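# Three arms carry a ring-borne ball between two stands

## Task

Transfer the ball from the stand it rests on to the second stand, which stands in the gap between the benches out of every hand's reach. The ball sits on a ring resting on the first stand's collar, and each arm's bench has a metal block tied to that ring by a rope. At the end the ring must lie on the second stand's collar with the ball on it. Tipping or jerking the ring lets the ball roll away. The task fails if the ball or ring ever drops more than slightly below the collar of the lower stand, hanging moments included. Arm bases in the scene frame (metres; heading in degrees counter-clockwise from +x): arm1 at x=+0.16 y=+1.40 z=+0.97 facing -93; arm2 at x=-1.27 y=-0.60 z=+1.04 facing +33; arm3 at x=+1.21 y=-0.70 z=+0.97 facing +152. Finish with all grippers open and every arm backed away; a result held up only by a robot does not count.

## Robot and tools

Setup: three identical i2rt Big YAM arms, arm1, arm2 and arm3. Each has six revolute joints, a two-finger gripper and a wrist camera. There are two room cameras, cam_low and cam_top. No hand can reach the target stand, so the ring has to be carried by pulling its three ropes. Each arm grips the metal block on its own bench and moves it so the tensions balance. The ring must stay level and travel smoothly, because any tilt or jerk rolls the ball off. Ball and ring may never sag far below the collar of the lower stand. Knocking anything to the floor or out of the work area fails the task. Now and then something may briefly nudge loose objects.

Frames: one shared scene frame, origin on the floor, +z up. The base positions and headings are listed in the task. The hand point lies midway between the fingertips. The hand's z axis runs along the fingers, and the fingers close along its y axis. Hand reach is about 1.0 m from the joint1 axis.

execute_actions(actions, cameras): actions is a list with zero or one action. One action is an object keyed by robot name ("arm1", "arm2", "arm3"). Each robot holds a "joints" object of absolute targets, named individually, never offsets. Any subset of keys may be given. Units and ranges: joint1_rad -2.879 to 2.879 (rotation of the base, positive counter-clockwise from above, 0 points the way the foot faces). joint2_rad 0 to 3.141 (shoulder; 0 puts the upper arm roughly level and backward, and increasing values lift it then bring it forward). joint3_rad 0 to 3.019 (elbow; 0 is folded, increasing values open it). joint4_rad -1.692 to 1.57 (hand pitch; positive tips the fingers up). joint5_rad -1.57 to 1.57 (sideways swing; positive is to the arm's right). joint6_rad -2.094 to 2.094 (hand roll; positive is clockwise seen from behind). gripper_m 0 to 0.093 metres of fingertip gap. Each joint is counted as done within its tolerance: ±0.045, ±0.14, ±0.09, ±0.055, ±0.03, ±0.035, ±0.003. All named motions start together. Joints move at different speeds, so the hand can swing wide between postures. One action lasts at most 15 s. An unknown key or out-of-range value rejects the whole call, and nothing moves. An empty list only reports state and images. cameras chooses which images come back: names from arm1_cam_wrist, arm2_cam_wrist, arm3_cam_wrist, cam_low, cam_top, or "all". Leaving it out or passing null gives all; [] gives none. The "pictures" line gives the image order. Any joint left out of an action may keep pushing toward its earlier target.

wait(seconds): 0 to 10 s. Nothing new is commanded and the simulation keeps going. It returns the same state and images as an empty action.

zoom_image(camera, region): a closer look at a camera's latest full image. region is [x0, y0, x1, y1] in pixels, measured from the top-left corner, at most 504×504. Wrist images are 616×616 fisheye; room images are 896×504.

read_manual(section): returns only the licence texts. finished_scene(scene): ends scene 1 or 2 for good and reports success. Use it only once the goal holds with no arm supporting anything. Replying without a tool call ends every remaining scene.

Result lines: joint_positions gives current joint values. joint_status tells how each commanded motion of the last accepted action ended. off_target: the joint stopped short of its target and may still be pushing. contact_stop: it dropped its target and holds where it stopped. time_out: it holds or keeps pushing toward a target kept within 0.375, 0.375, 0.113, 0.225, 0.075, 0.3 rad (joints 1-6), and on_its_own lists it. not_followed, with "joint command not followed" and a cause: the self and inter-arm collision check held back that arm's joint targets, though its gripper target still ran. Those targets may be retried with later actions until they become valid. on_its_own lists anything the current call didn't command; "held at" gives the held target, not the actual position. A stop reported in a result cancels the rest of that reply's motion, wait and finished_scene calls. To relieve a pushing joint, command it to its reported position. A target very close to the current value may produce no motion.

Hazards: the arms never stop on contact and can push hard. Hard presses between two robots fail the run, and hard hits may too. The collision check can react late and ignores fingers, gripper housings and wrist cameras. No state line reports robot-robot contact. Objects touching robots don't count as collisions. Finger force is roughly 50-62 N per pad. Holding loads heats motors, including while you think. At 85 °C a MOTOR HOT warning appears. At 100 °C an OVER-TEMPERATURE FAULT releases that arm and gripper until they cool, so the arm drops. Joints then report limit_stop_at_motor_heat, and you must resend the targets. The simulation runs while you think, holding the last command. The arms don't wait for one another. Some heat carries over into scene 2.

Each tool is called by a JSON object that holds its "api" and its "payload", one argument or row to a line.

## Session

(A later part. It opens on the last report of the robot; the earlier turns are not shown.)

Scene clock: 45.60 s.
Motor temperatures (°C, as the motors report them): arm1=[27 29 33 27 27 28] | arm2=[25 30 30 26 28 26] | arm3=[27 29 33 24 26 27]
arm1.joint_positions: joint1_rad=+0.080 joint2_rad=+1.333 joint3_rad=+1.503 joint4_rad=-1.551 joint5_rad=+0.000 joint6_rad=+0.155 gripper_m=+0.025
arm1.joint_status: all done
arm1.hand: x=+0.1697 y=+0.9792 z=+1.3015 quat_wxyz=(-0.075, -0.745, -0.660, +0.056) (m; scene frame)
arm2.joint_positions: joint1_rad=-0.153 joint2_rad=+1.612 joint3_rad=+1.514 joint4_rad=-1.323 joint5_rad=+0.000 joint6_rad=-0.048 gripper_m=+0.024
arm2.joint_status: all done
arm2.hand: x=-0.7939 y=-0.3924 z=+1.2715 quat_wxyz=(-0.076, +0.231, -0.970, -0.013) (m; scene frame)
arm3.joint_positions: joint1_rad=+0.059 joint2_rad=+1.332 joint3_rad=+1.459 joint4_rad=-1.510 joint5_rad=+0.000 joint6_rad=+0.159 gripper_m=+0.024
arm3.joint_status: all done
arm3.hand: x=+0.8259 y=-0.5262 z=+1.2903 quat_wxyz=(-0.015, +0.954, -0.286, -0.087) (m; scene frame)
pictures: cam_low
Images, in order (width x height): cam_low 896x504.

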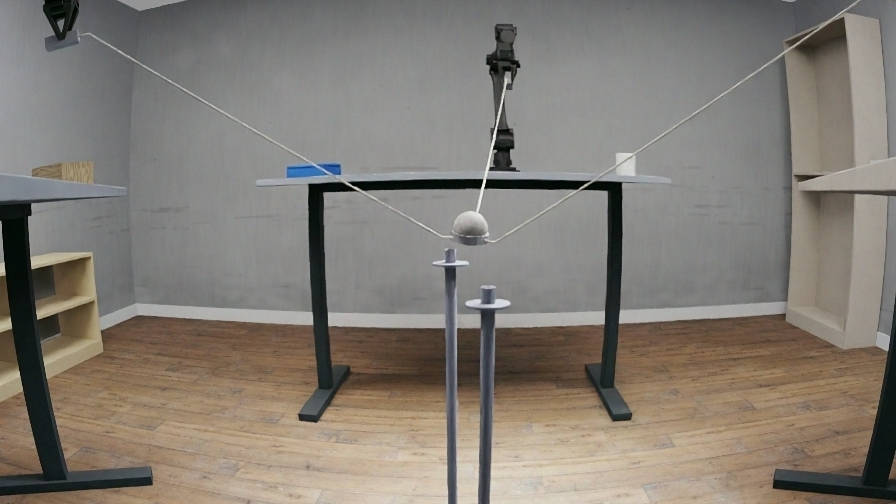

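{"api": "execute_actions", "payload": {
  "actions": [
    {"arm1":{"joints":{"joint1_rad":0.116,"joint2_rad":1.415,"joint3_rad":1.675,"joint6_rad":0.19}},"arm2":{"joints":{"joint1_rad":-0.222,"joint6_rad":-0.14}},"arm3":{"joints":{"joint1_rad":0.135,"joint2_rad":1.258,"joint3_rad":1.41,"joint6_rad":0.255}}}
  ],
  "cameras": ["cam_low"]
}}

{"api": "wait", "payload": {
  "seconds": 1
}}

{"api": "execute_actions", "payload": {
  "actions": [
    {"arm1":{"joints":{"joint1_rad":0.136,"joint2_rad":1.52,"joint3_rad":1.79,"joint6_rad":0.21}},"arm2":{"joints":{"joint1_rad":-0.298,"joint6_rad":-0.22}},"arm3":{"joints":{"joint1_rad":0.222,"joint2_rad":1.197,"joint3_rad":1.355,"joint4_rad":-1.53,"joint6_rad":0.34}}}
  ],
  "cameras": []
}}

{"api": "wait", "payload": {
  "seconds": 1.5
}}

Scene clock: 48.20 s.
Motor temperatures (°C, as the motors report them): arm1=[27 29 34 27 27 28] | arm2=[25 30 29 26 28 26] | arm3=[27 29 33 24 26 27]
arm1.joint_positions: joint1_rad=+0.102 joint2_rad=+1.432 joint3_rad=+1.612 joint4_rad=-1.551 joint5_rad=+0.000 joint6_rad=+0.181 gripper_m=+0.025
arm1.joint_status: all done
arm1.hand: x=+0.1815 y=+0.9401 z=+1.3061 quat_wxyz=(-0.080, -0.746, -0.659, +0.057) (m; scene frame)
arm2.joint_positions: joint1_rad=-0.227 joint2_rad=+1.612 joint3_rad=+1.514 joint4_rad=-1.323 joint5_rad=+0.000 joint6_rad=-0.123 gripper_m=+0.024
arm2.joint_status: all done
arm2.hand: x=-0.7797 y=-0.4280 z=+1.2716 quat_wxyz=(-0.077, +0.231, -0.970, -0.007) (m; scene frame)
arm3.joint_positions: joint1_rad=+0.138 joint2_rad=+1.272 joint3_rad=+1.404 joint4_rad=-1.509 joint5_rad=+0.000 joint6_rad=+0.239 gripper_m=+0.024
arm3.joint_status: all done
arm3.hand: x=+0.8338 y=-0.5646 z=+1.2903 quat_wxyz=(-0.008, +0.954, -0.286, -0.091) (m; scene frame)
pictures: cam_low
Images, in order (width x height): cam_low 896x504.

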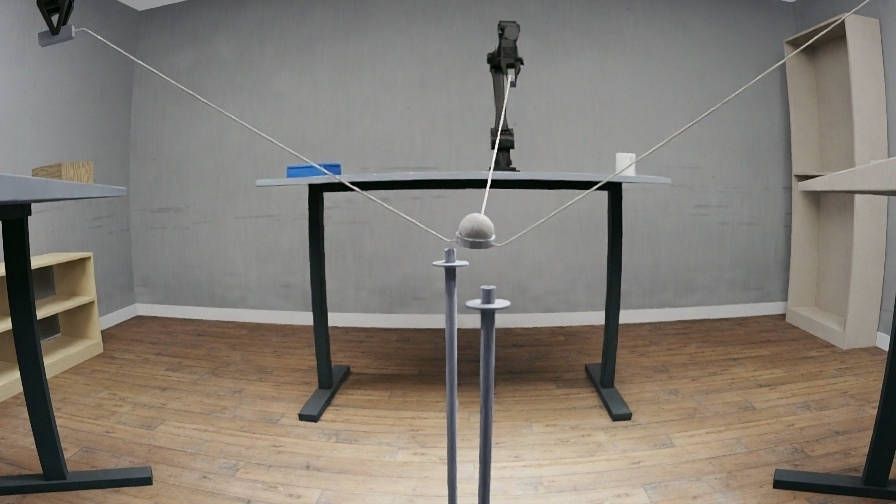

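Scene clock: 49.20 s.
Motor temperatures (°C, as the motors report them): arm1=[27 29 34 27 27 28] | arm2=[25 30 29 26 28 26] | arm3=[27 29 33 24 26 27]
arm1.joint_positions: joint1_rad=+0.102 joint2_rad=+1.432 joint3_rad=+1.612 joint4_rad=-1.551 joint5_rad=+0.000 joint6_rad=+0.181 gripper_m=+0.025
arm1.joint_status: all done
arm1.hand: x=+0.1815 y=+0.9401 z=+1.3061 quat_wxyz=(-0.080, -0.746, -0.659, +0.057) (m; scene frame)
arm2.joint_positions: joint1_rad=-0.227 joint2_rad=+1.612 joint3_rad=+1.514 joint4_rad=-1.323 joint5_rad=+0.000 joint6_rad=-0.123 gripper_m=+0.024
arm2.joint_status: all done
arm2.hand: x=-0.7797 y=-0.4280 z=+1.2716 quat_wxyz=(-0.077, +0.232, -0.970, -0.007) (m; scene frame)
arm3.joint_positions: joint1_rad=+0.138 joint2_rad=+1.272 joint3_rad=+1.404 joint4_rad=-1.509 joint5_rad=+0.000 joint6_rad=+0.239 gripper_m=+0.024
arm3.joint_status: all done
arm3.hand: x=+0.8338 y=-0.5646 z=+1.2903 quat_wxyz=(-0.008, +0.954, -0.286, -0.091) (m; scene frame)
wait: 1.00 s; at rest by 0.27 s
pictures: arm1_cam_wrist, arm2_cam_wrist, arm3_cam_wrist, cam_low, cam_top
Images, in order (width x height): arm1_cam_wrist 616x616, arm2_cam_wrist 616x616, arm3_cam_wrist 616x616, cam_low 896x504, cam_top 896x504.

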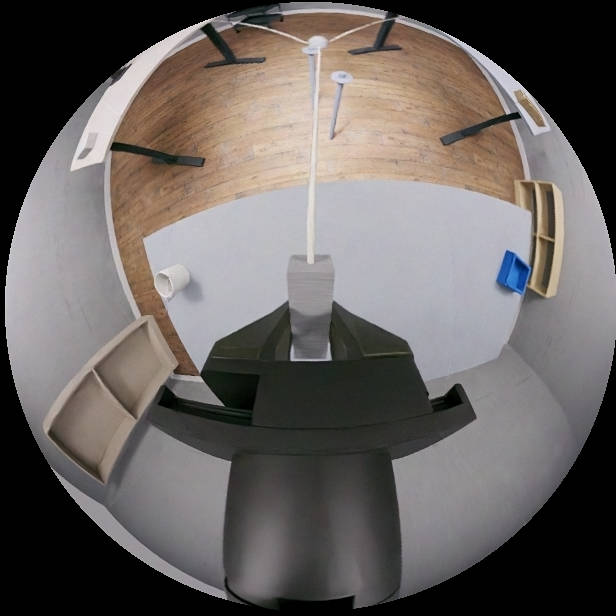

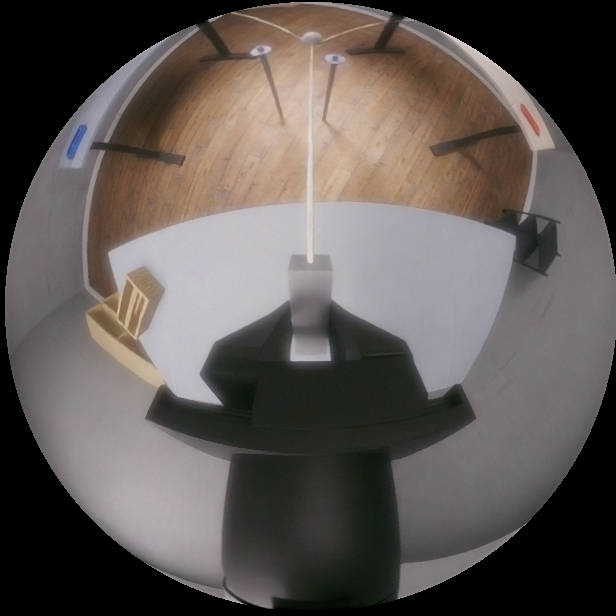

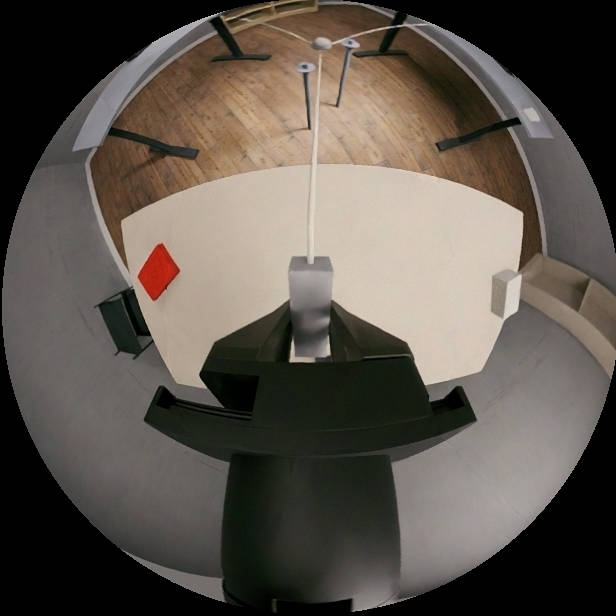

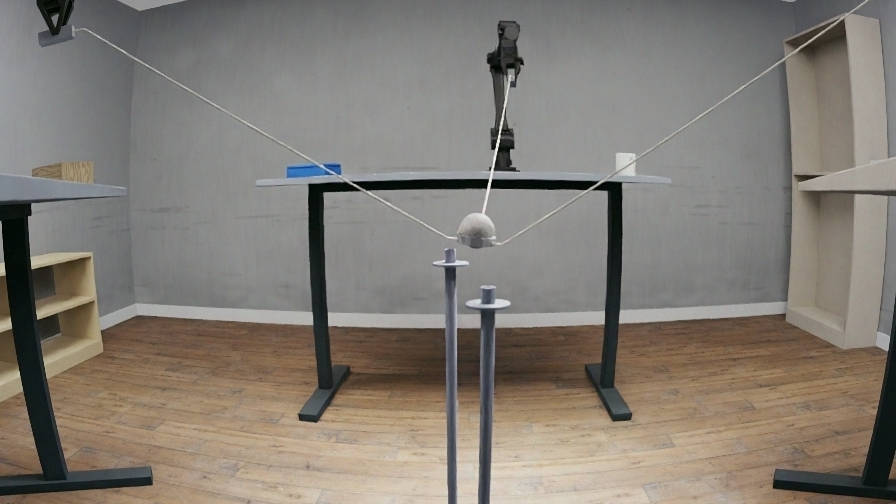

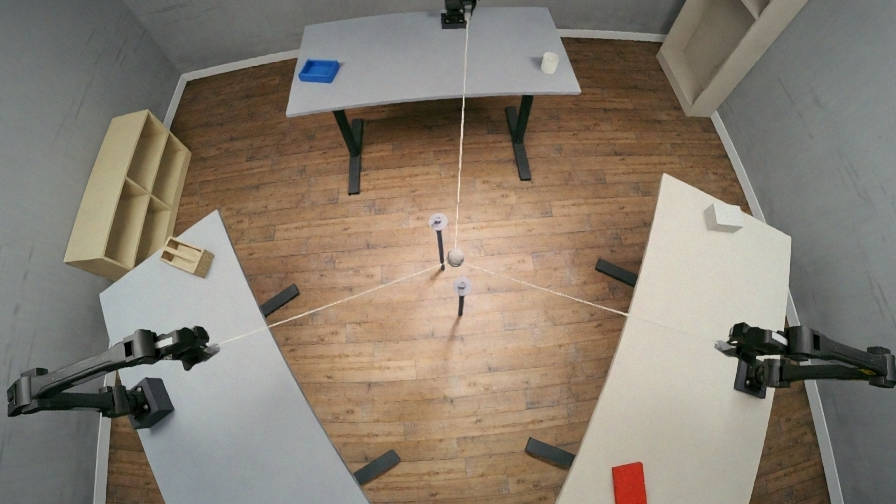

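Scene clock: 50.13 s.
Motor temperatures (°C, as the motors report them): arm1=[27 29 34 27 27 28] | arm2=[25 30 29 26 28 26] | arm3=[27 29 33 24 26 27]
arm1.joint_positions: joint1_rad=+0.121 joint2_rad=+1.537 joint3_rad=+1.725 joint4_rad=-1.551 joint5_rad=+0.000 joint6_rad=+0.200 gripper_m=+0.025
arm1.joint_status: all done
arm1.hand: x=+0.1935 y=+0.8992 z=+1.3058 quat_wxyz=(-0.084, -0.746, -0.658, +0.058) (m; scene frame)
arm2.joint_positions: joint1_rad=-0.303 joint2_rad=+1.612 joint3_rad=+1.514 joint4_rad=-1.323 joint5_rad=-0.001 joint6_rad=-0.203 gripper_m=+0.024
arm2.joint_status: all done
arm2.hand: x=-0.7678 y=-0.4655 z=+1.2717 quat_wxyz=(-0.078, +0.234, -0.969, -0.002) (m; scene frame)
arm3.joint_positions: joint1_rad=+0.224 joint2_rad=+1.213 joint3_rad=+1.350 joint4_rad=-1.514 joint5_rad=+0.000 joint6_rad=+0.324 gripper_m=+0.024
arm3.joint_status: all done
arm3.hand: x=+0.8457 y=-0.6033 z=+1.2891 quat_wxyz=(+0.000, +0.954, -0.286, -0.091) (m; scene frame)
pictures: none
No camera images: the call's "cameras" was empty. Leave "cameras" out to get every camera's image.

Scene clock: 51.63 s.
Motor temperatures (°C, as the motors report them): arm1=[27 29 34 27 27 28] | arm2=[25 30 29 26 28 26] | arm3=[27 29 33 24 26 27]
arm1.joint_positions: joint1_rad=+0.121 joint2_rad=+1.537 joint3_rad=+1.725 joint4_rad=-1.551 joint5_rad=+0.000 joint6_rad=+0.201 gripper_m=+0.025
arm1.joint_status: all done
arm1.hand: x=+0.1935 y=+0.8992 z=+1.3058 quat_wxyz=(-0.084, -0.746, -0.658, +0.058) (m; scene frame)
arm2.joint_positions: joint1_rad=-0.303 joint2_rad=+1.612 joint3_rad=+1.514 joint4_rad=-1.323 joint5_rad=-0.001 joint6_rad=-0.203 gripper_m=+0.024
arm2.joint_status: all done
arm2.hand: x=-0.7678 y=-0.4655 z=+1.2717 quat_wxyz=(-0.078, +0.234, -0.969, -0.002) (m; scene frame)
arm3.joint_positions: joint1_rad=+0.224 joint2_rad=+1.213 joint3_rad=+1.350 joint4_rad=-1.514 joint5_rad=+0.000 joint6_rad=+0.324 gripper_m=+0.024
arm3.joint_status: all done
arm3.hand: x=+0.8457 y=-0.6033 z=+1.2891 quat_wxyz=(+0.000, +0.954, -0.286, -0.091) (m; scene frame)
wait: 1.50 s; at rest by 0.27 s
pictures: arm1_cam_wrist, arm2_cam_wrist, arm3_cam_wrist, cam_low, cam_top
Images, in order (width x height): arm1_cam_wrist 616x616, arm2_cam_wrist 616x616, arm3_cam_wrist 616x616, cam_low 896x504, cam_top 896x504.

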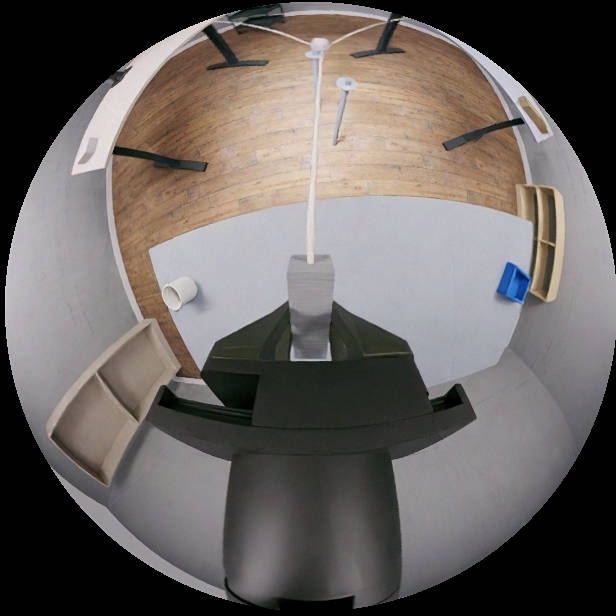

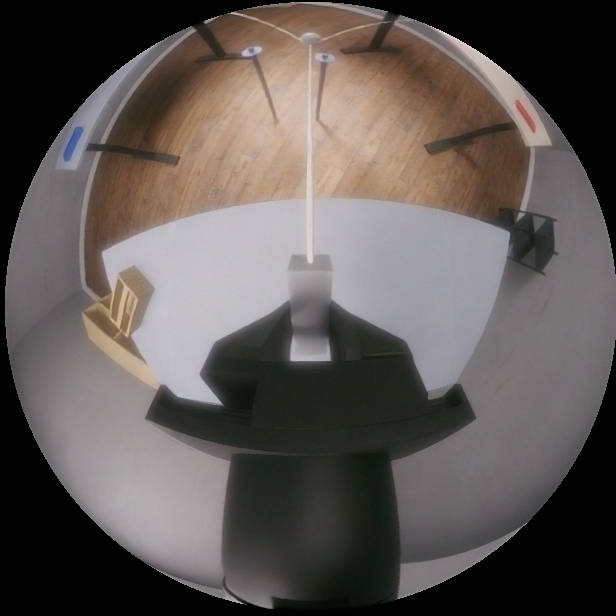

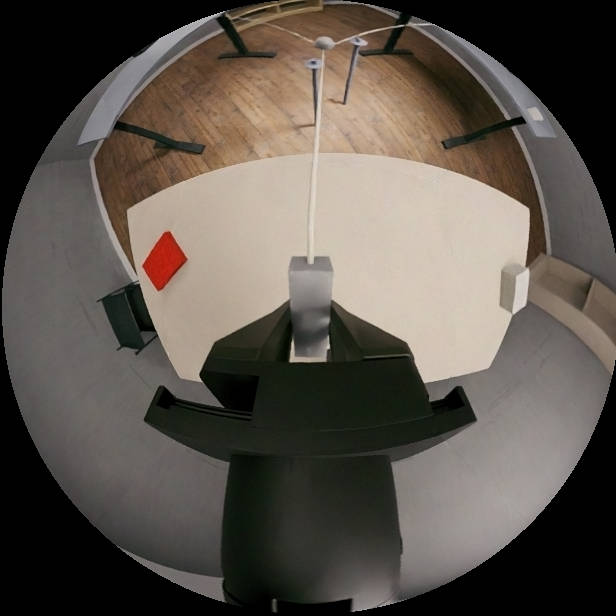

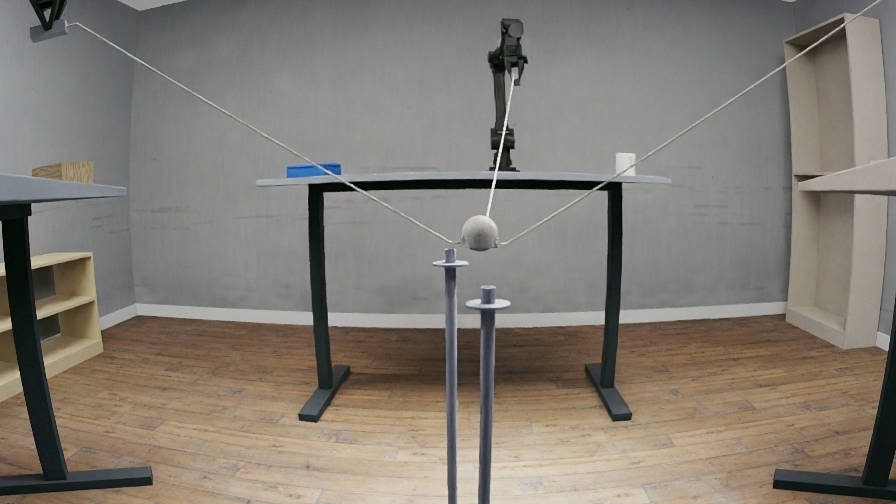

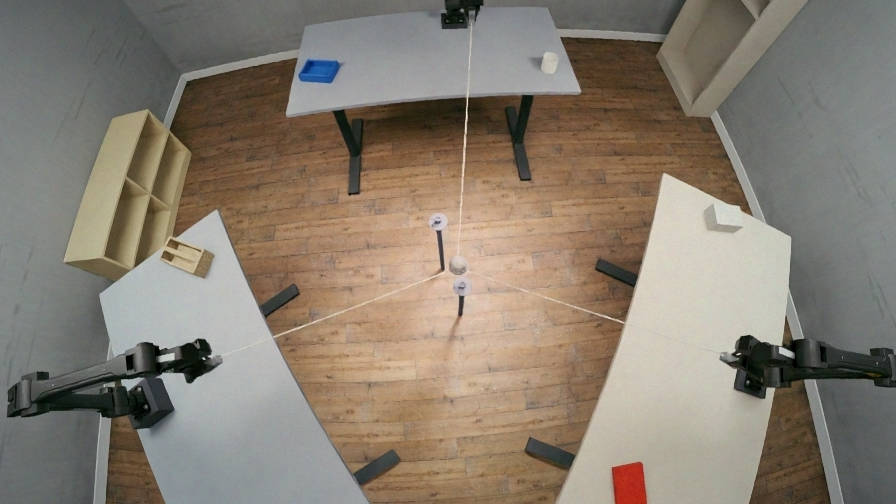

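{"api": "execute_actions", "payload": {
  "actions": [],
  "cameras": ["cam_low"]
}}

{"api": "zoom_image", "payload": {
  "camera": "cam_low",
  "region": [380, 180, 600, 330]
}}

Scene clock: 52.37 s.
Motor temperatures (°C, as the motors report them): arm1=[27 29 34 27 27 28] | arm2=[25 30 29 26 28 26] | arm3=[27 29 33 24 26 27]
arm1.joint_positions: joint1_rad=+0.121 joint2_rad=+1.537 joint3_rad=+1.725 joint4_rad=-1.551 joint5_rad=+0.000 joint6_rad=+0.201 gripper_m=+0.025
arm1.joint_status: all done
arm1.hand: x=+0.1935 y=+0.8992 z=+1.3058 quat_wxyz=(-0.084, -0.746, -0.658, +0.058) (m; scene frame)
arm2.joint_positions: joint1_rad=-0.303 joint2_rad=+1.612 joint3_rad=+1.514 joint4_rad=-1.323 joint5_rad=-0.001 joint6_rad=-0.203 gripper_m=+0.024
arm2.joint_status: all done
arm2.hand: x=-0.7678 y=-0.4655 z=+1.2717 quat_wxyz=(-0.078, +0.234, -0.969, -0.002) (m; scene frame)
arm3.joint_positions: joint1_rad=+0.224 joint2_rad=+1.213 joint3_rad=+1.350 joint4_rad=-1.514 joint5_rad=+0.000 joint6_rad=+0.324 gripper_m=+0.024
arm3.joint_status: all done
arm3.hand: x=+0.8457 y=-0.6033 z=+1.2891 quat_wxyz=(+0.000, +0.954, -0.286, -0.091) (m; scene frame)
pictures: cam_low
Images, in order (width x height): cam_low 896x504.

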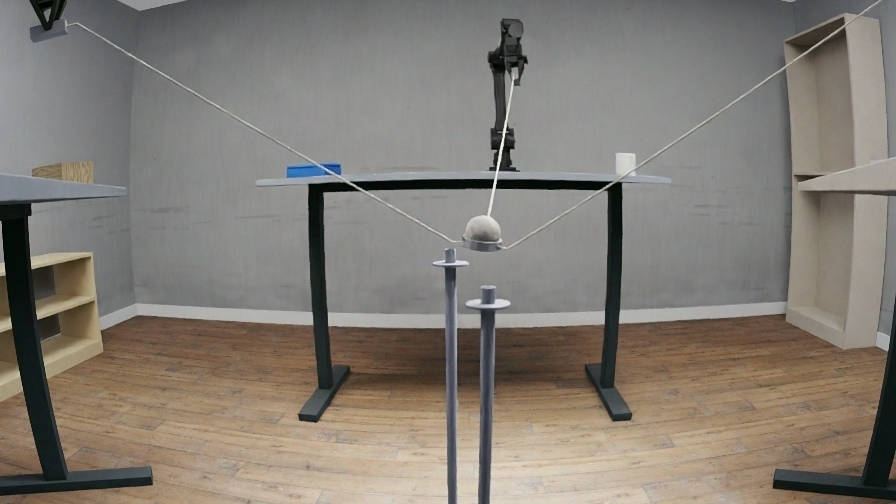

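Region (380, 180, 600, 330) of cam_low's 896x504 image, scaled by 2.291, with more detail than that image has; it fills the top 344 rows of this view, and the rest is white.

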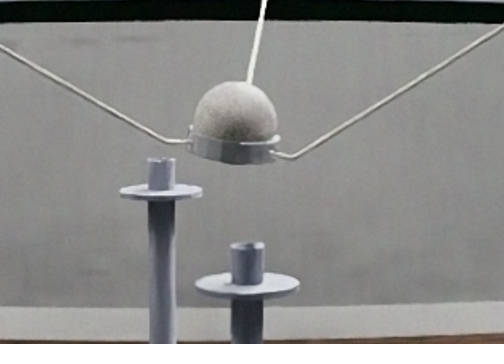

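{"api": "execute_actions", "payload": {
  "actions": [
    {"arm1":{"joints":{"joint1_rad":0.15,"joint2_rad":1.615,"joint3_rad":1.858}},"arm2":{"joints":{"joint1_rad":-0.358,"joint3_rad":1.475,"joint6_rad":-0.28}},"arm3":{"joints":{"joint1_rad":0.298,"joint3_rad":1.312,"joint6_rad":0.417}}}
  ],
  "cameras": ["cam_low"]
}}

Scene clock: 55.90 s.
Motor temperatures (°C, as the motors report them): arm1=[27 29 34 27 27 28] | arm2=[25 30 29 26 28 26] | arm3=[27 29 33 24 26 27]
arm1.joint_positions: joint1_rad=+0.134 joint2_rad=+1.635 joint3_rad=+1.799 joint4_rad=-1.551 joint5_rad=+0.000 joint6_rad=+0.201 gripper_m=+0.025
arm1.joint_status: all done
arm1.hand: x=+0.2027 y=+0.8672 z=+1.2884 quat_wxyz=(-0.075, -0.743, -0.664, +0.050) (m; scene frame)
arm2.joint_positions: joint1_rad=-0.360 joint2_rad=+1.608 joint3_rad=+1.483 joint4_rad=-1.323 joint5_rad=-0.001 joint6_rad=-0.263 gripper_m=+0.024
arm2.joint_status: all done
arm2.hand: x=-0.7697 y=-0.4967 z=+1.2603 quat_wxyz=(-0.063, +0.235, -0.970, +0.002) (m; scene frame)
arm3.joint_positions: joint1_rad=+0.298 joint2_rad=+1.212 joint3_rad=+1.306 joint4_rad=-1.514 joint5_rad=+0.001 joint6_rad=+0.401 gripper_m=+0.024
arm3.joint_status: all done
arm3.hand: x=+0.8483 y=-0.6321 z=+1.2710 quat_wxyz=(+0.005, +0.955, -0.288, -0.070) (m; scene frame)
pictures: cam_low
Images, in order (width x height): cam_low 896x504.

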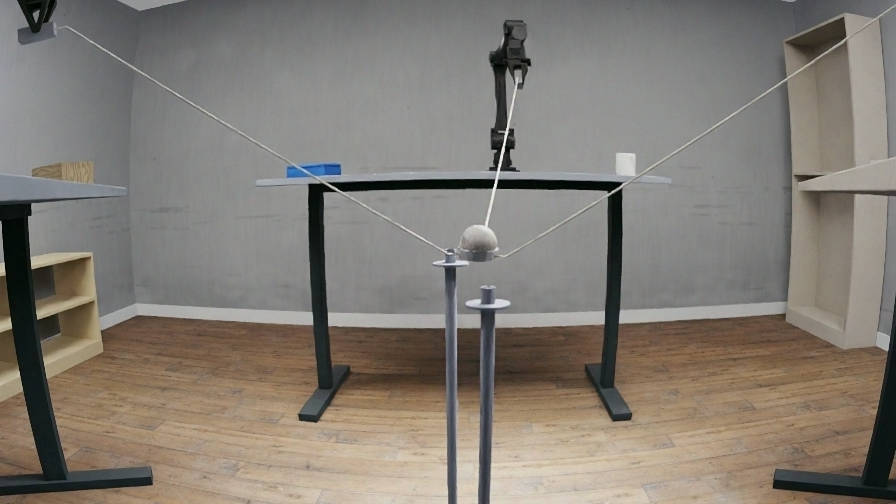

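{"api": "execute_actions", "payload": {
  "actions": [
    {"arm1":{"joints":{"joint2_rad":1.70,"joint3_rad":1.925}},"arm2":{"joints":{"joint1_rad":-0.42,"joint2_rad":1.67,"joint6_rad":-0.34}},"arm3":{"joints":{"joint1_rad":0.378,"joint2_rad":1.16,"joint3_rad":1.27,"joint6_rad":0.495}}}
  ],
  "cameras": []
}}

{"api": "wait", "payload": {
  "seconds": 2
}}

{"api": "zoom_image", "payload": {
  "camera": "cam_low",
  "region": [380, 180, 600, 330]
}}

{"api": "zoom_image", "payload": {
  "camera": "arm2_cam_wrist",
  "region": [240, 0, 400, 120]
}}

{"api": "zoom_image", "payload": {
  "camera": "arm3_cam_wrist",
  "region": [240, 0, 400, 120]
}}

Scene clock: 59.50 s.
Motor temperatures (°C, as the motors report them): arm1=[27 29 35 27 27 28] | arm2=[25 30 29 26 28 26] | arm3=[27 29 33 24 26 27]
arm1.joint_positions: joint1_rad=+0.134 joint2_rad=+1.716 joint3_rad=+1.864 joint4_rad=-1.551 joint5_rad=+0.000 joint6_rad=+0.201 gripper_m=+0.025
arm1.joint_status: all done
arm1.hand: x=+0.2052 y=+0.8403 z=+1.2729 quat_wxyz=(-0.069, -0.743, -0.664, +0.045) (m; scene frame)
arm2.joint_positions: joint1_rad=-0.422 joint2_rad=+1.684 joint3_rad=+1.483 joint4_rad=-1.323 joint5_rad=-0.001 joint6_rad=-0.323 gripper_m=+0.024
arm2.joint_status: all done
arm2.hand: x=-0.7589 y=-0.5273 z=+1.2230 quat_wxyz=(-0.026, +0.234, -0.972, +0.003) (m; scene frame)
arm3.joint_positions: joint1_rad=+0.378 joint2_rad=+1.180 joint3_rad=+1.267 joint4_rad=-1.514 joint5_rad=+0.001 joint6_rad=+0.479 gripper_m=+0.024
arm3.joint_status: all done
arm3.hand: x=+0.8576 y=-0.6626 z=+1.2655 quat_wxyz=(+0.010, +0.956, -0.287, -0.065) (m; scene frame)
pictures: none
No camera images: the call's "cameras" was empty. Leave "cameras" out to get every camera's image.

Scene clock: 61.50 s.
Motor temperatures (°C, as the motors report them): arm1=[27 29 35 27 27 28] | arm2=[25 30 29 26 28 26] | arm3=[27 29 33 24 26 27]
arm1.joint_positions: joint1_rad=+0.134 joint2_rad=+1.716 joint3_rad=+1.864 joint4_rad=-1.551 joint5_rad=+0.000 joint6_rad=+0.201 gripper_m=+0.025
arm1.joint_status: all done
arm1.hand: x=+0.2052 y=+0.8403 z=+1.2729 quat_wxyz=(-0.069, -0.743, -0.664, +0.045) (m; scene frame)
arm2.joint_positions: joint1_rad=-0.422 joint2_rad=+1.684 joint3_rad=+1.483 joint4_rad=-1.323 joint5_rad=-0.001 joint6_rad=-0.323 gripper_m=+0.024
arm2.joint_status: all done
arm2.hand: x=-0.7589 y=-0.5273 z=+1.2230 quat_wxyz=(-0.026, +0.234, -0.972, +0.003) (m; scene frame)
arm3.joint_positions: joint1_rad=+0.378 joint2_rad=+1.180 joint3_rad=+1.267 joint4_rad=-1.514 joint5_rad=+0.001 joint6_rad=+0.479 gripper_m=+0.024
arm3.joint_status: all done
arm3.hand: x=+0.8576 y=-0.6626 z=+1.2655 quat_wxyz=(+0.010, +0.956, -0.287, -0.065) (m; scene frame)
wait: 2.00 s; at rest by 0.27 s
pictures: arm1_cam_wrist, arm2_cam_wrist, arm3_cam_wrist, cam_low, cam_top
Images, in order (width x height): arm1_cam_wrist 616x616, arm2_cam_wrist 616x616, arm3_cam_wrist 616x616, cam_low 896x504, cam_top 896x504.

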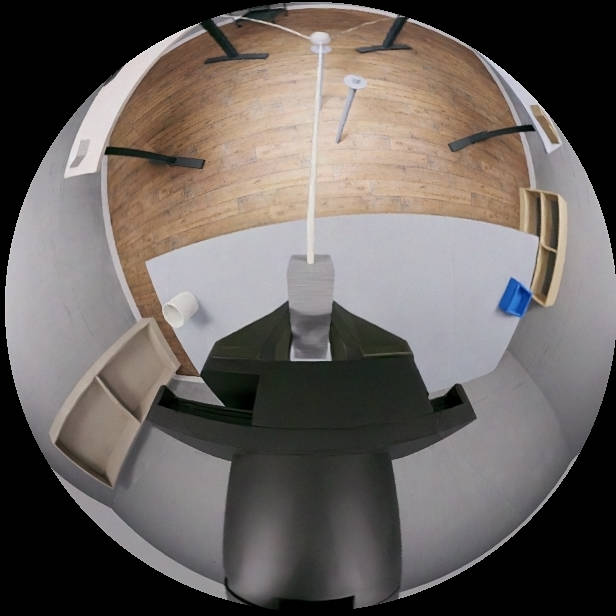

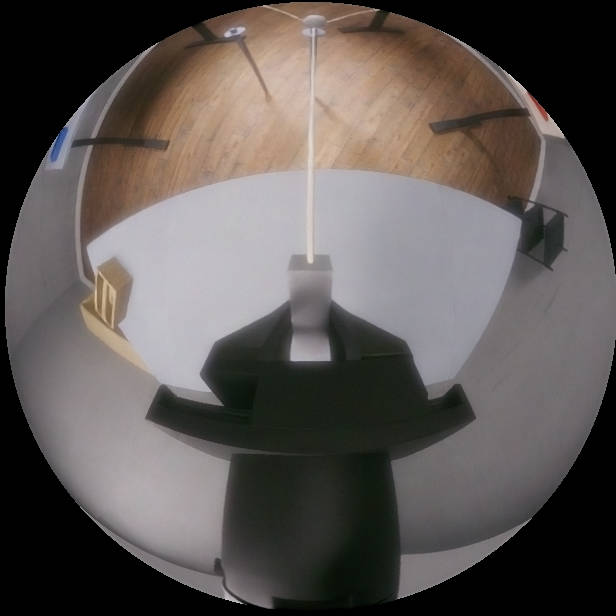

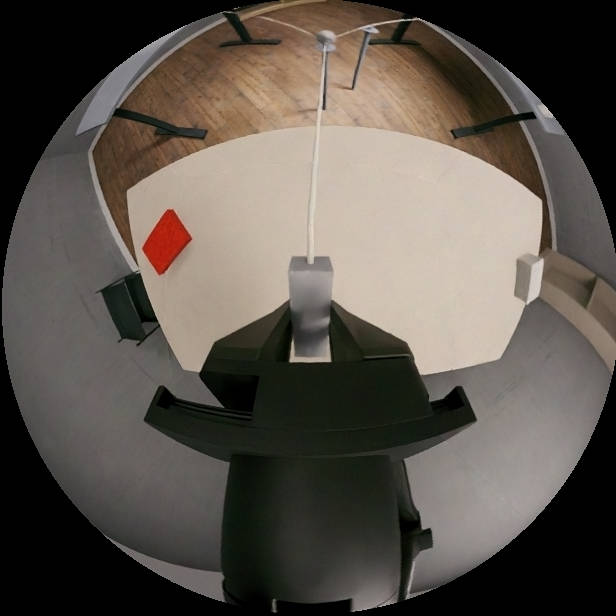

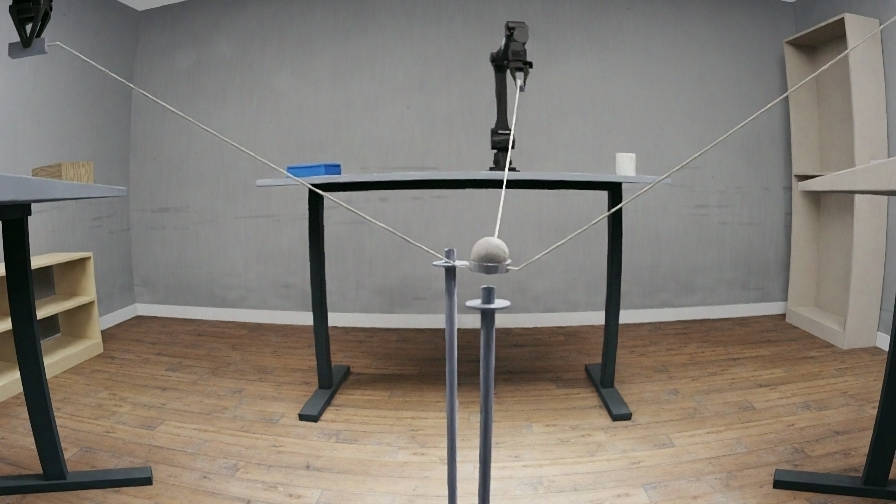

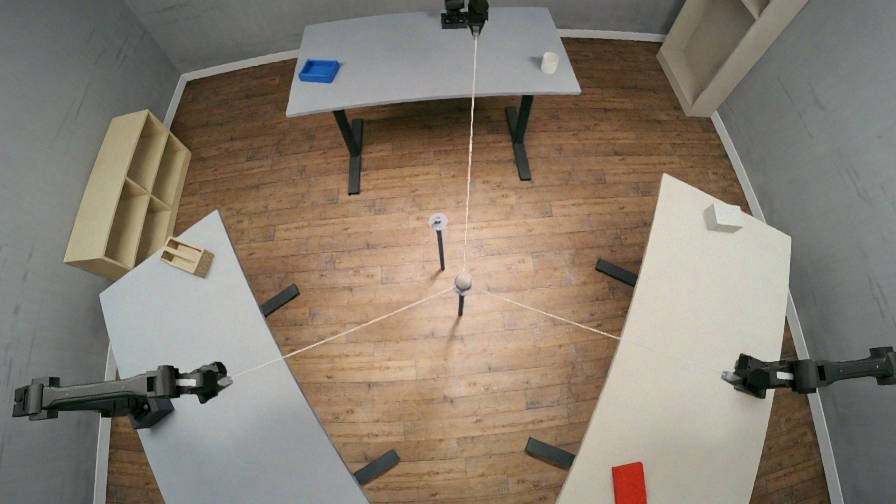

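Region (380, 180, 600, 330) of cam_low's 896x504 image, scaled by 2.291, with more detail than that image has; it fills the top 344 rows of this view, and the rest is white.

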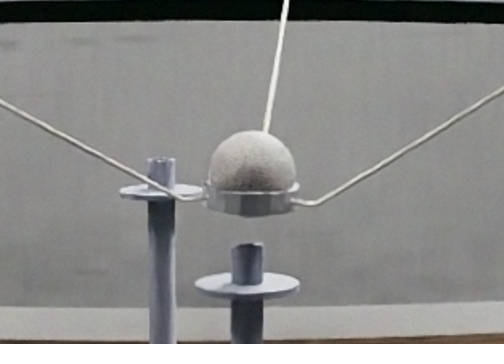

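Region (240, 0, 400, 120) of arm2_cam_wrist's 616x616 image, scaled by 3.150, with more detail than that image has; it fills the top 378 rows of this view, and the rest is white.

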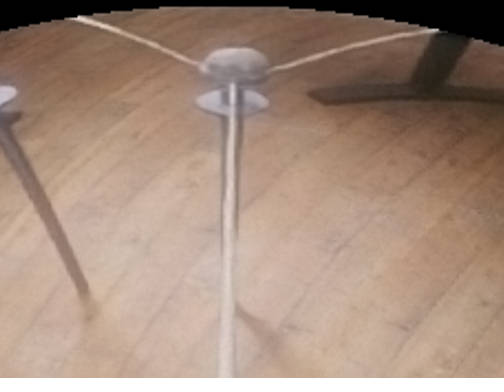

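Region (240, 0, 400, 120) of arm3_cam_wrist's 616x616 image, scaled by 3.150, with more detail than that image has; it fills the top 378 rows of this view, and the rest is white.

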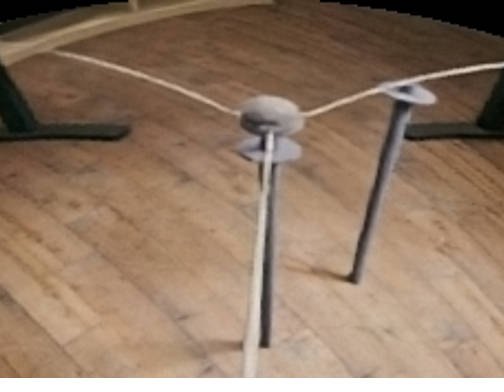

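{"api": "execute_actions", "payload": {
  "actions": [
    {"arm1":{"joints":{"joint2_rad":1.756}},"arm2":{"joints":{"joint2_rad":1.728}},"arm3":{"joints":{"joint2_rad":1.24}}}
  ],
  "cameras": ["cam_low","arm2_cam_wrist"]
}}

{"api": "zoom_image", "payload": {
  "camera": "cam_low",
  "region": [380, 180, 600, 330]
}}

{"api": "zoom_image", "payload": {
  "camera": "arm2_cam_wrist",
  "region": [240, 0, 400, 120]
}}

Scene clock: 64.33 s.
Motor temperatures (°C, as the motors report them): arm1=[27 30 35 27 27 28] | arm2=[25 30 29 26 28 26] | arm3=[27 28 33 24 26 27]
arm1.joint_positions: joint1_rad=+0.134 joint2_rad=+1.767 joint3_rad=+1.864 joint4_rad=-1.551 joint5_rad=+0.000 joint6_rad=+0.201 gripper_m=+0.025
arm1.joint_status: all done
arm1.hand: x=+0.2062 y=+0.8321 z=+1.2452 quat_wxyz=(-0.048, -0.744, -0.665, +0.030) (m; scene frame)
arm2.joint_positions: joint1_rad=-0.422 joint2_rad=+1.733 joint3_rad=+1.483 joint4_rad=-1.323 joint5_rad=-0.001 joint6_rad=-0.323 gripper_m=+0.024
arm2.joint_status: all done
arm2.hand: x=-0.7571 y=-0.5271 z=+1.1987 quat_wxyz=(-0.001, +0.234, -0.972, +0.001) (m; scene frame)
arm3.joint_positions: joint1_rad=+0.378 joint2_rad=+1.249 joint3_rad=+1.267 joint4_rad=-1.514 joint5_rad=+0.001 joint6_rad=+0.479 gripper_m=+0.024
arm3.joint_status: all done
arm3.hand: x=+0.8472 y=-0.6614 z=+1.2419 quat_wxyz=(+0.003, +0.957, -0.288, -0.031) (m; scene frame)
pictures: arm2_cam_wrist, cam_low
Images, in order (width x height): arm2_cam_wrist 616x616, cam_low 896x504.

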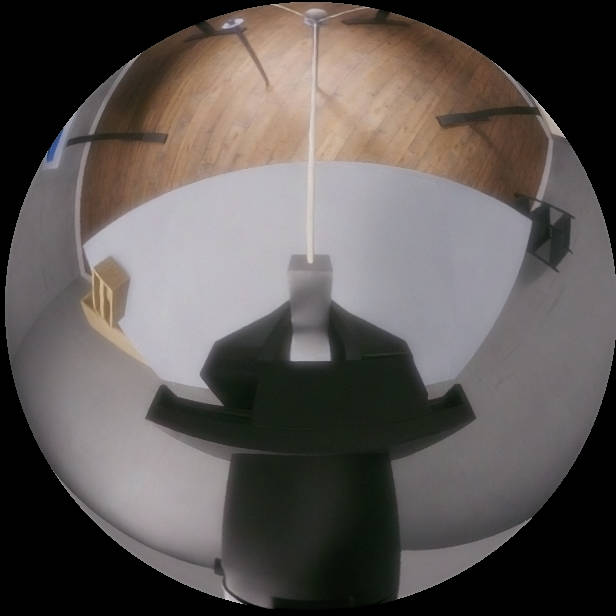

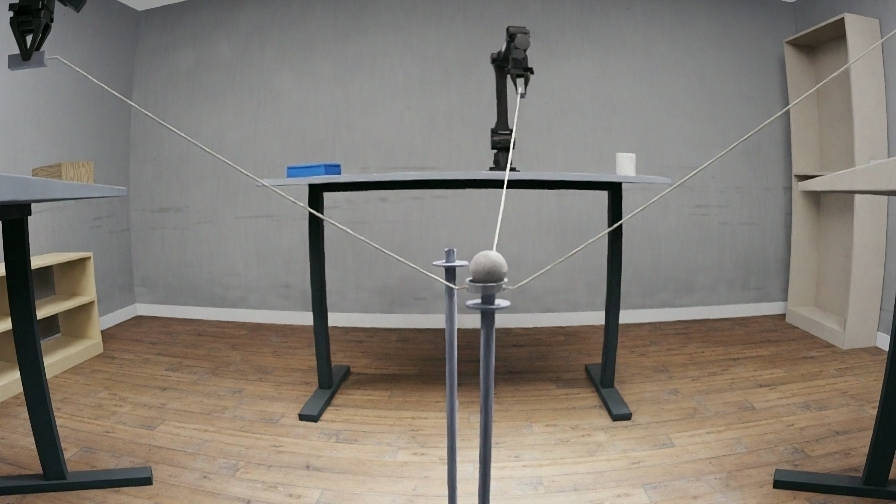

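Region (380, 180, 600, 330) of cam_low's 896x504 image, scaled by 2.291, with more detail than that image has; it fills the top 344 rows of this view, and the rest is white.

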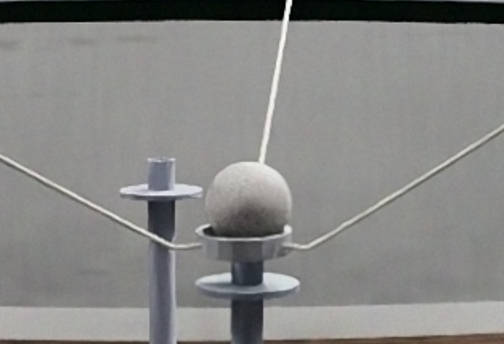

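Region (240, 0, 400, 120) of arm2_cam_wrist's 616x616 image, scaled by 3.150, with more detail than that image has; it fills the top 378 rows of this view, and the rest is white.

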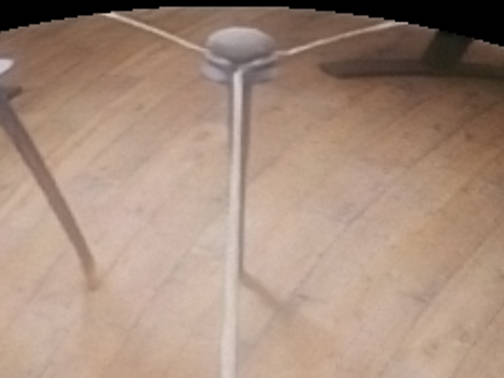

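{"api": "execute_actions", "payload": {
  "actions": [
    {"arm1":{"joints":{"joint2_rad":1.83}},"arm2":{"joints":{"joint2_rad":1.83}},"arm3":{"joints":{"joint2_rad":1.34}}}
  ],
  "cameras": ["cam_low"]
}}

{"api": "execute_actions", "payload": {
  "actions": [
    {"arm1":{"joints":{"joint2_rad":1.99,"joint3_rad":1.515,"joint4_rad":-1.06}},"arm2":{"joints":{"joint2_rad":2.1,"joint4_rad":-0.95}},"arm3":{"joints":{"joint2_rad":1.99,"joint3_rad":1.515,"joint4_rad":-1.035}}}
  ]
}}

Scene clock: 67.30 s.
Motor temperatures (°C, as the motors report them): arm1=[27 30 35 27 27 28] | arm2=[25 30 29 26 28 26] | arm3=[27 28 33 24 26 27]
arm1.joint_positions: joint1_rad=+0.134 joint2_rad=+1.837 joint3_rad=+1.867 joint4_rad=-1.551 joint5_rad=+0.000 joint6_rad=+0.201 gripper_m=+0.025
arm1.joint_status: all done
arm1.hand: x=+0.2074 y=+0.8223 z=+1.2073 quat_wxyz=(-0.021, -0.745, -0.666, +0.010) (m; scene frame)
arm2.joint_positions: joint1_rad=-0.422 joint2_rad=+1.841 joint3_rad=+1.477 joint4_rad=-1.323 joint5_rad=-0.001 joint6_rad=-0.324 gripper_m=+0.024
arm2.joint_status: all done
arm2.hand: x=-0.7593 y=-0.5275 z=+1.1434 quat_wxyz=(+0.055, +0.234, -0.971, -0.004) (m; scene frame)
arm3.joint_positions: joint1_rad=+0.378 joint2_rad=+1.348 joint3_rad=+1.265 joint4_rad=-1.518 joint5_rad=+0.001 joint6_rad=+0.479 gripper_m=+0.024
arm3.joint_status: all done
arm3.hand: x=+0.8366 y=-0.6601 z=+1.2065 quat_wxyz=(-0.006, +0.957, -0.288, +0.020) (m; scene frame)
pictures: cam_low
Images, in order (width x height): cam_low 896x504.

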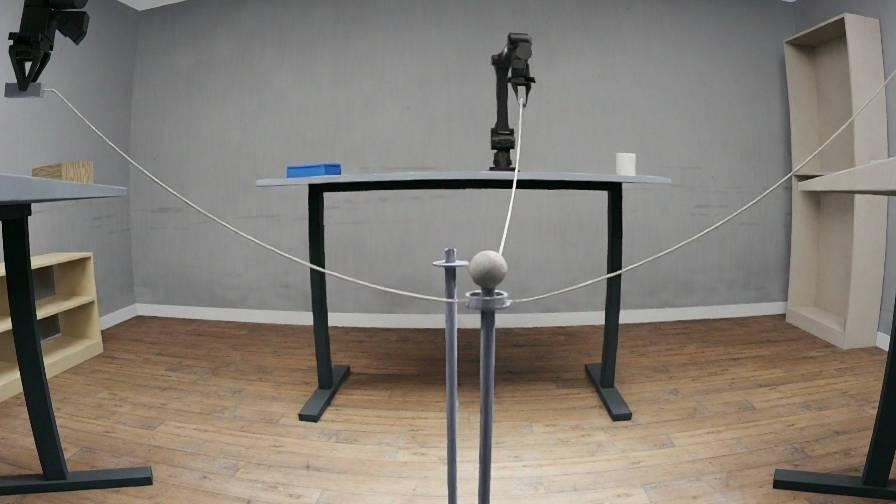

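Scene clock: 68.87 s.
Motor temperatures (°C, as the motors report them): arm1=[27 30 35 27 27 28] | arm2=[25 30 29 26 28 26] | arm3=[27 29 33 24 26 27]
arm1.joint_positions: joint1_rad=+0.135 joint2_rad=+2.001 joint3_rad=+1.508 joint4_rad=-1.068 joint5_rad=-0.001 joint6_rad=+0.201 gripper_m=+0.025
arm1.joint_status: all done
arm1.hand: x=+0.2101 y=+0.8237 z=+0.9833 quat_wxyz=(-0.006, -0.745, -0.667, -0.002) (m; scene frame)
arm2.joint_positions: joint1_rad=-0.422 joint2_rad=+2.104 joint3_rad=+1.469 joint4_rad=-0.963 joint5_rad=-0.001 joint6_rad=-0.324 gripper_m=+0.024
arm2.joint_status: all done
arm2.hand: x=-0.7025 y=-0.5192 z=+0.9960 quat_wxyz=(+0.011, +0.234, -0.972, +0.000) (m; scene frame)
arm3.joint_positions: joint1_rad=+0.378 joint2_rad=+1.996 joint3_rad=+1.497 joint4_rad=-1.047 joint5_rad=+0.000 joint6_rad=+0.480 gripper_m=+0.024
arm3.joint_status: all done
arm3.hand: x=+0.6367 y=-0.6383 z=+0.9856 quat_wxyz=(-0.001, +0.958, -0.288, -0.007) (m; scene frame)
pictures: arm1_cam_wrist, arm2_cam_wrist, arm3_cam_wrist, cam_low, cam_top
Images, in order (width x height): arm1_cam_wrist 616x616, arm2_cam_wrist 616x616, arm3_cam_wrist 616x616, cam_low 896x504, cam_top 896x504.

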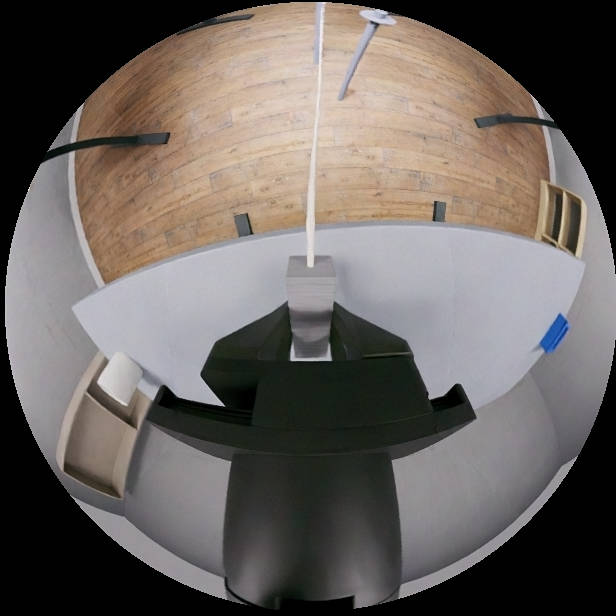

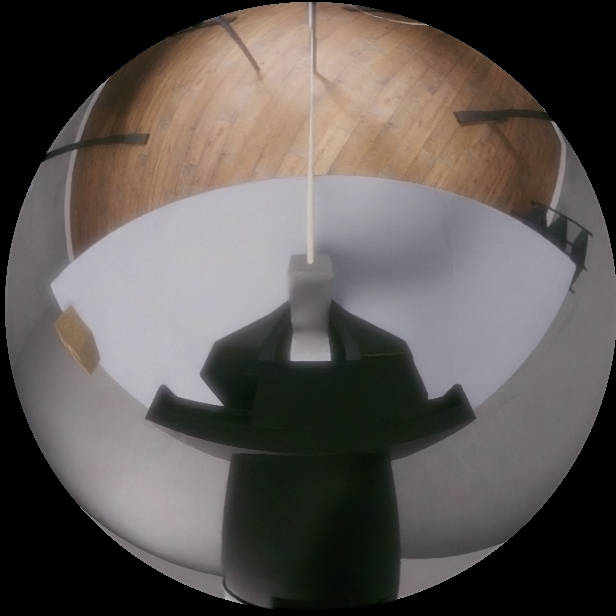

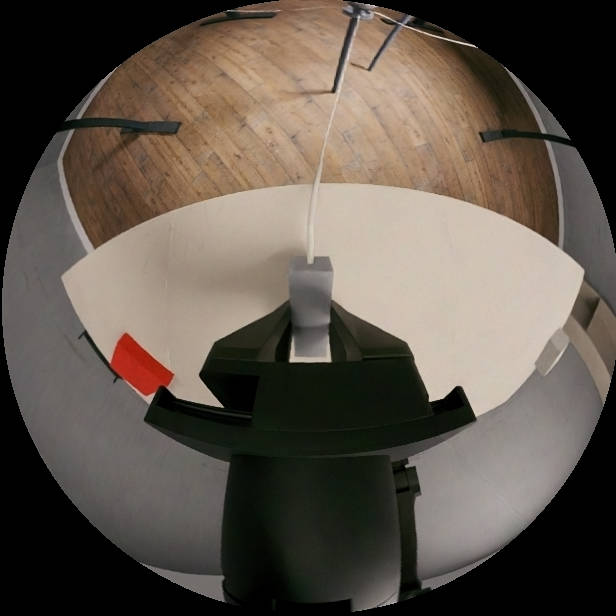

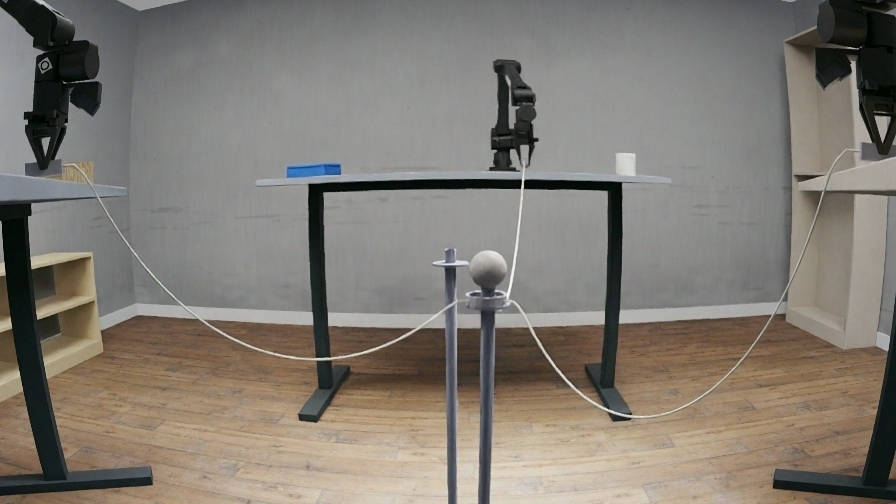

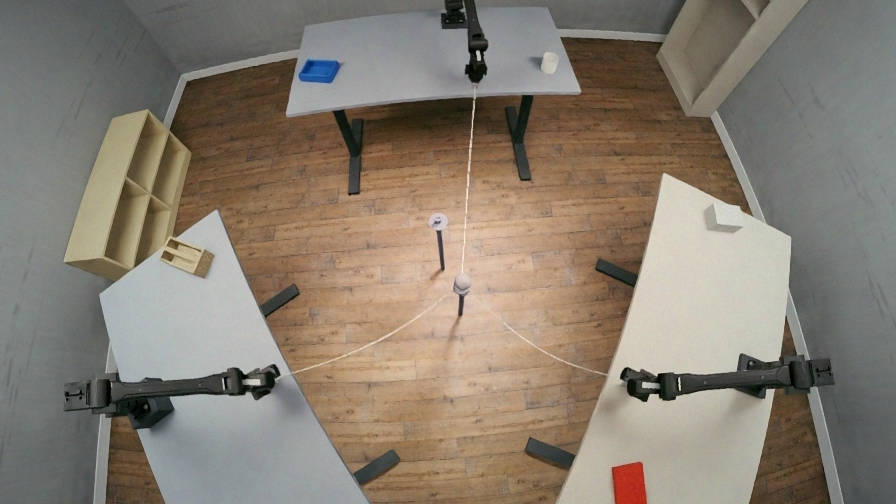

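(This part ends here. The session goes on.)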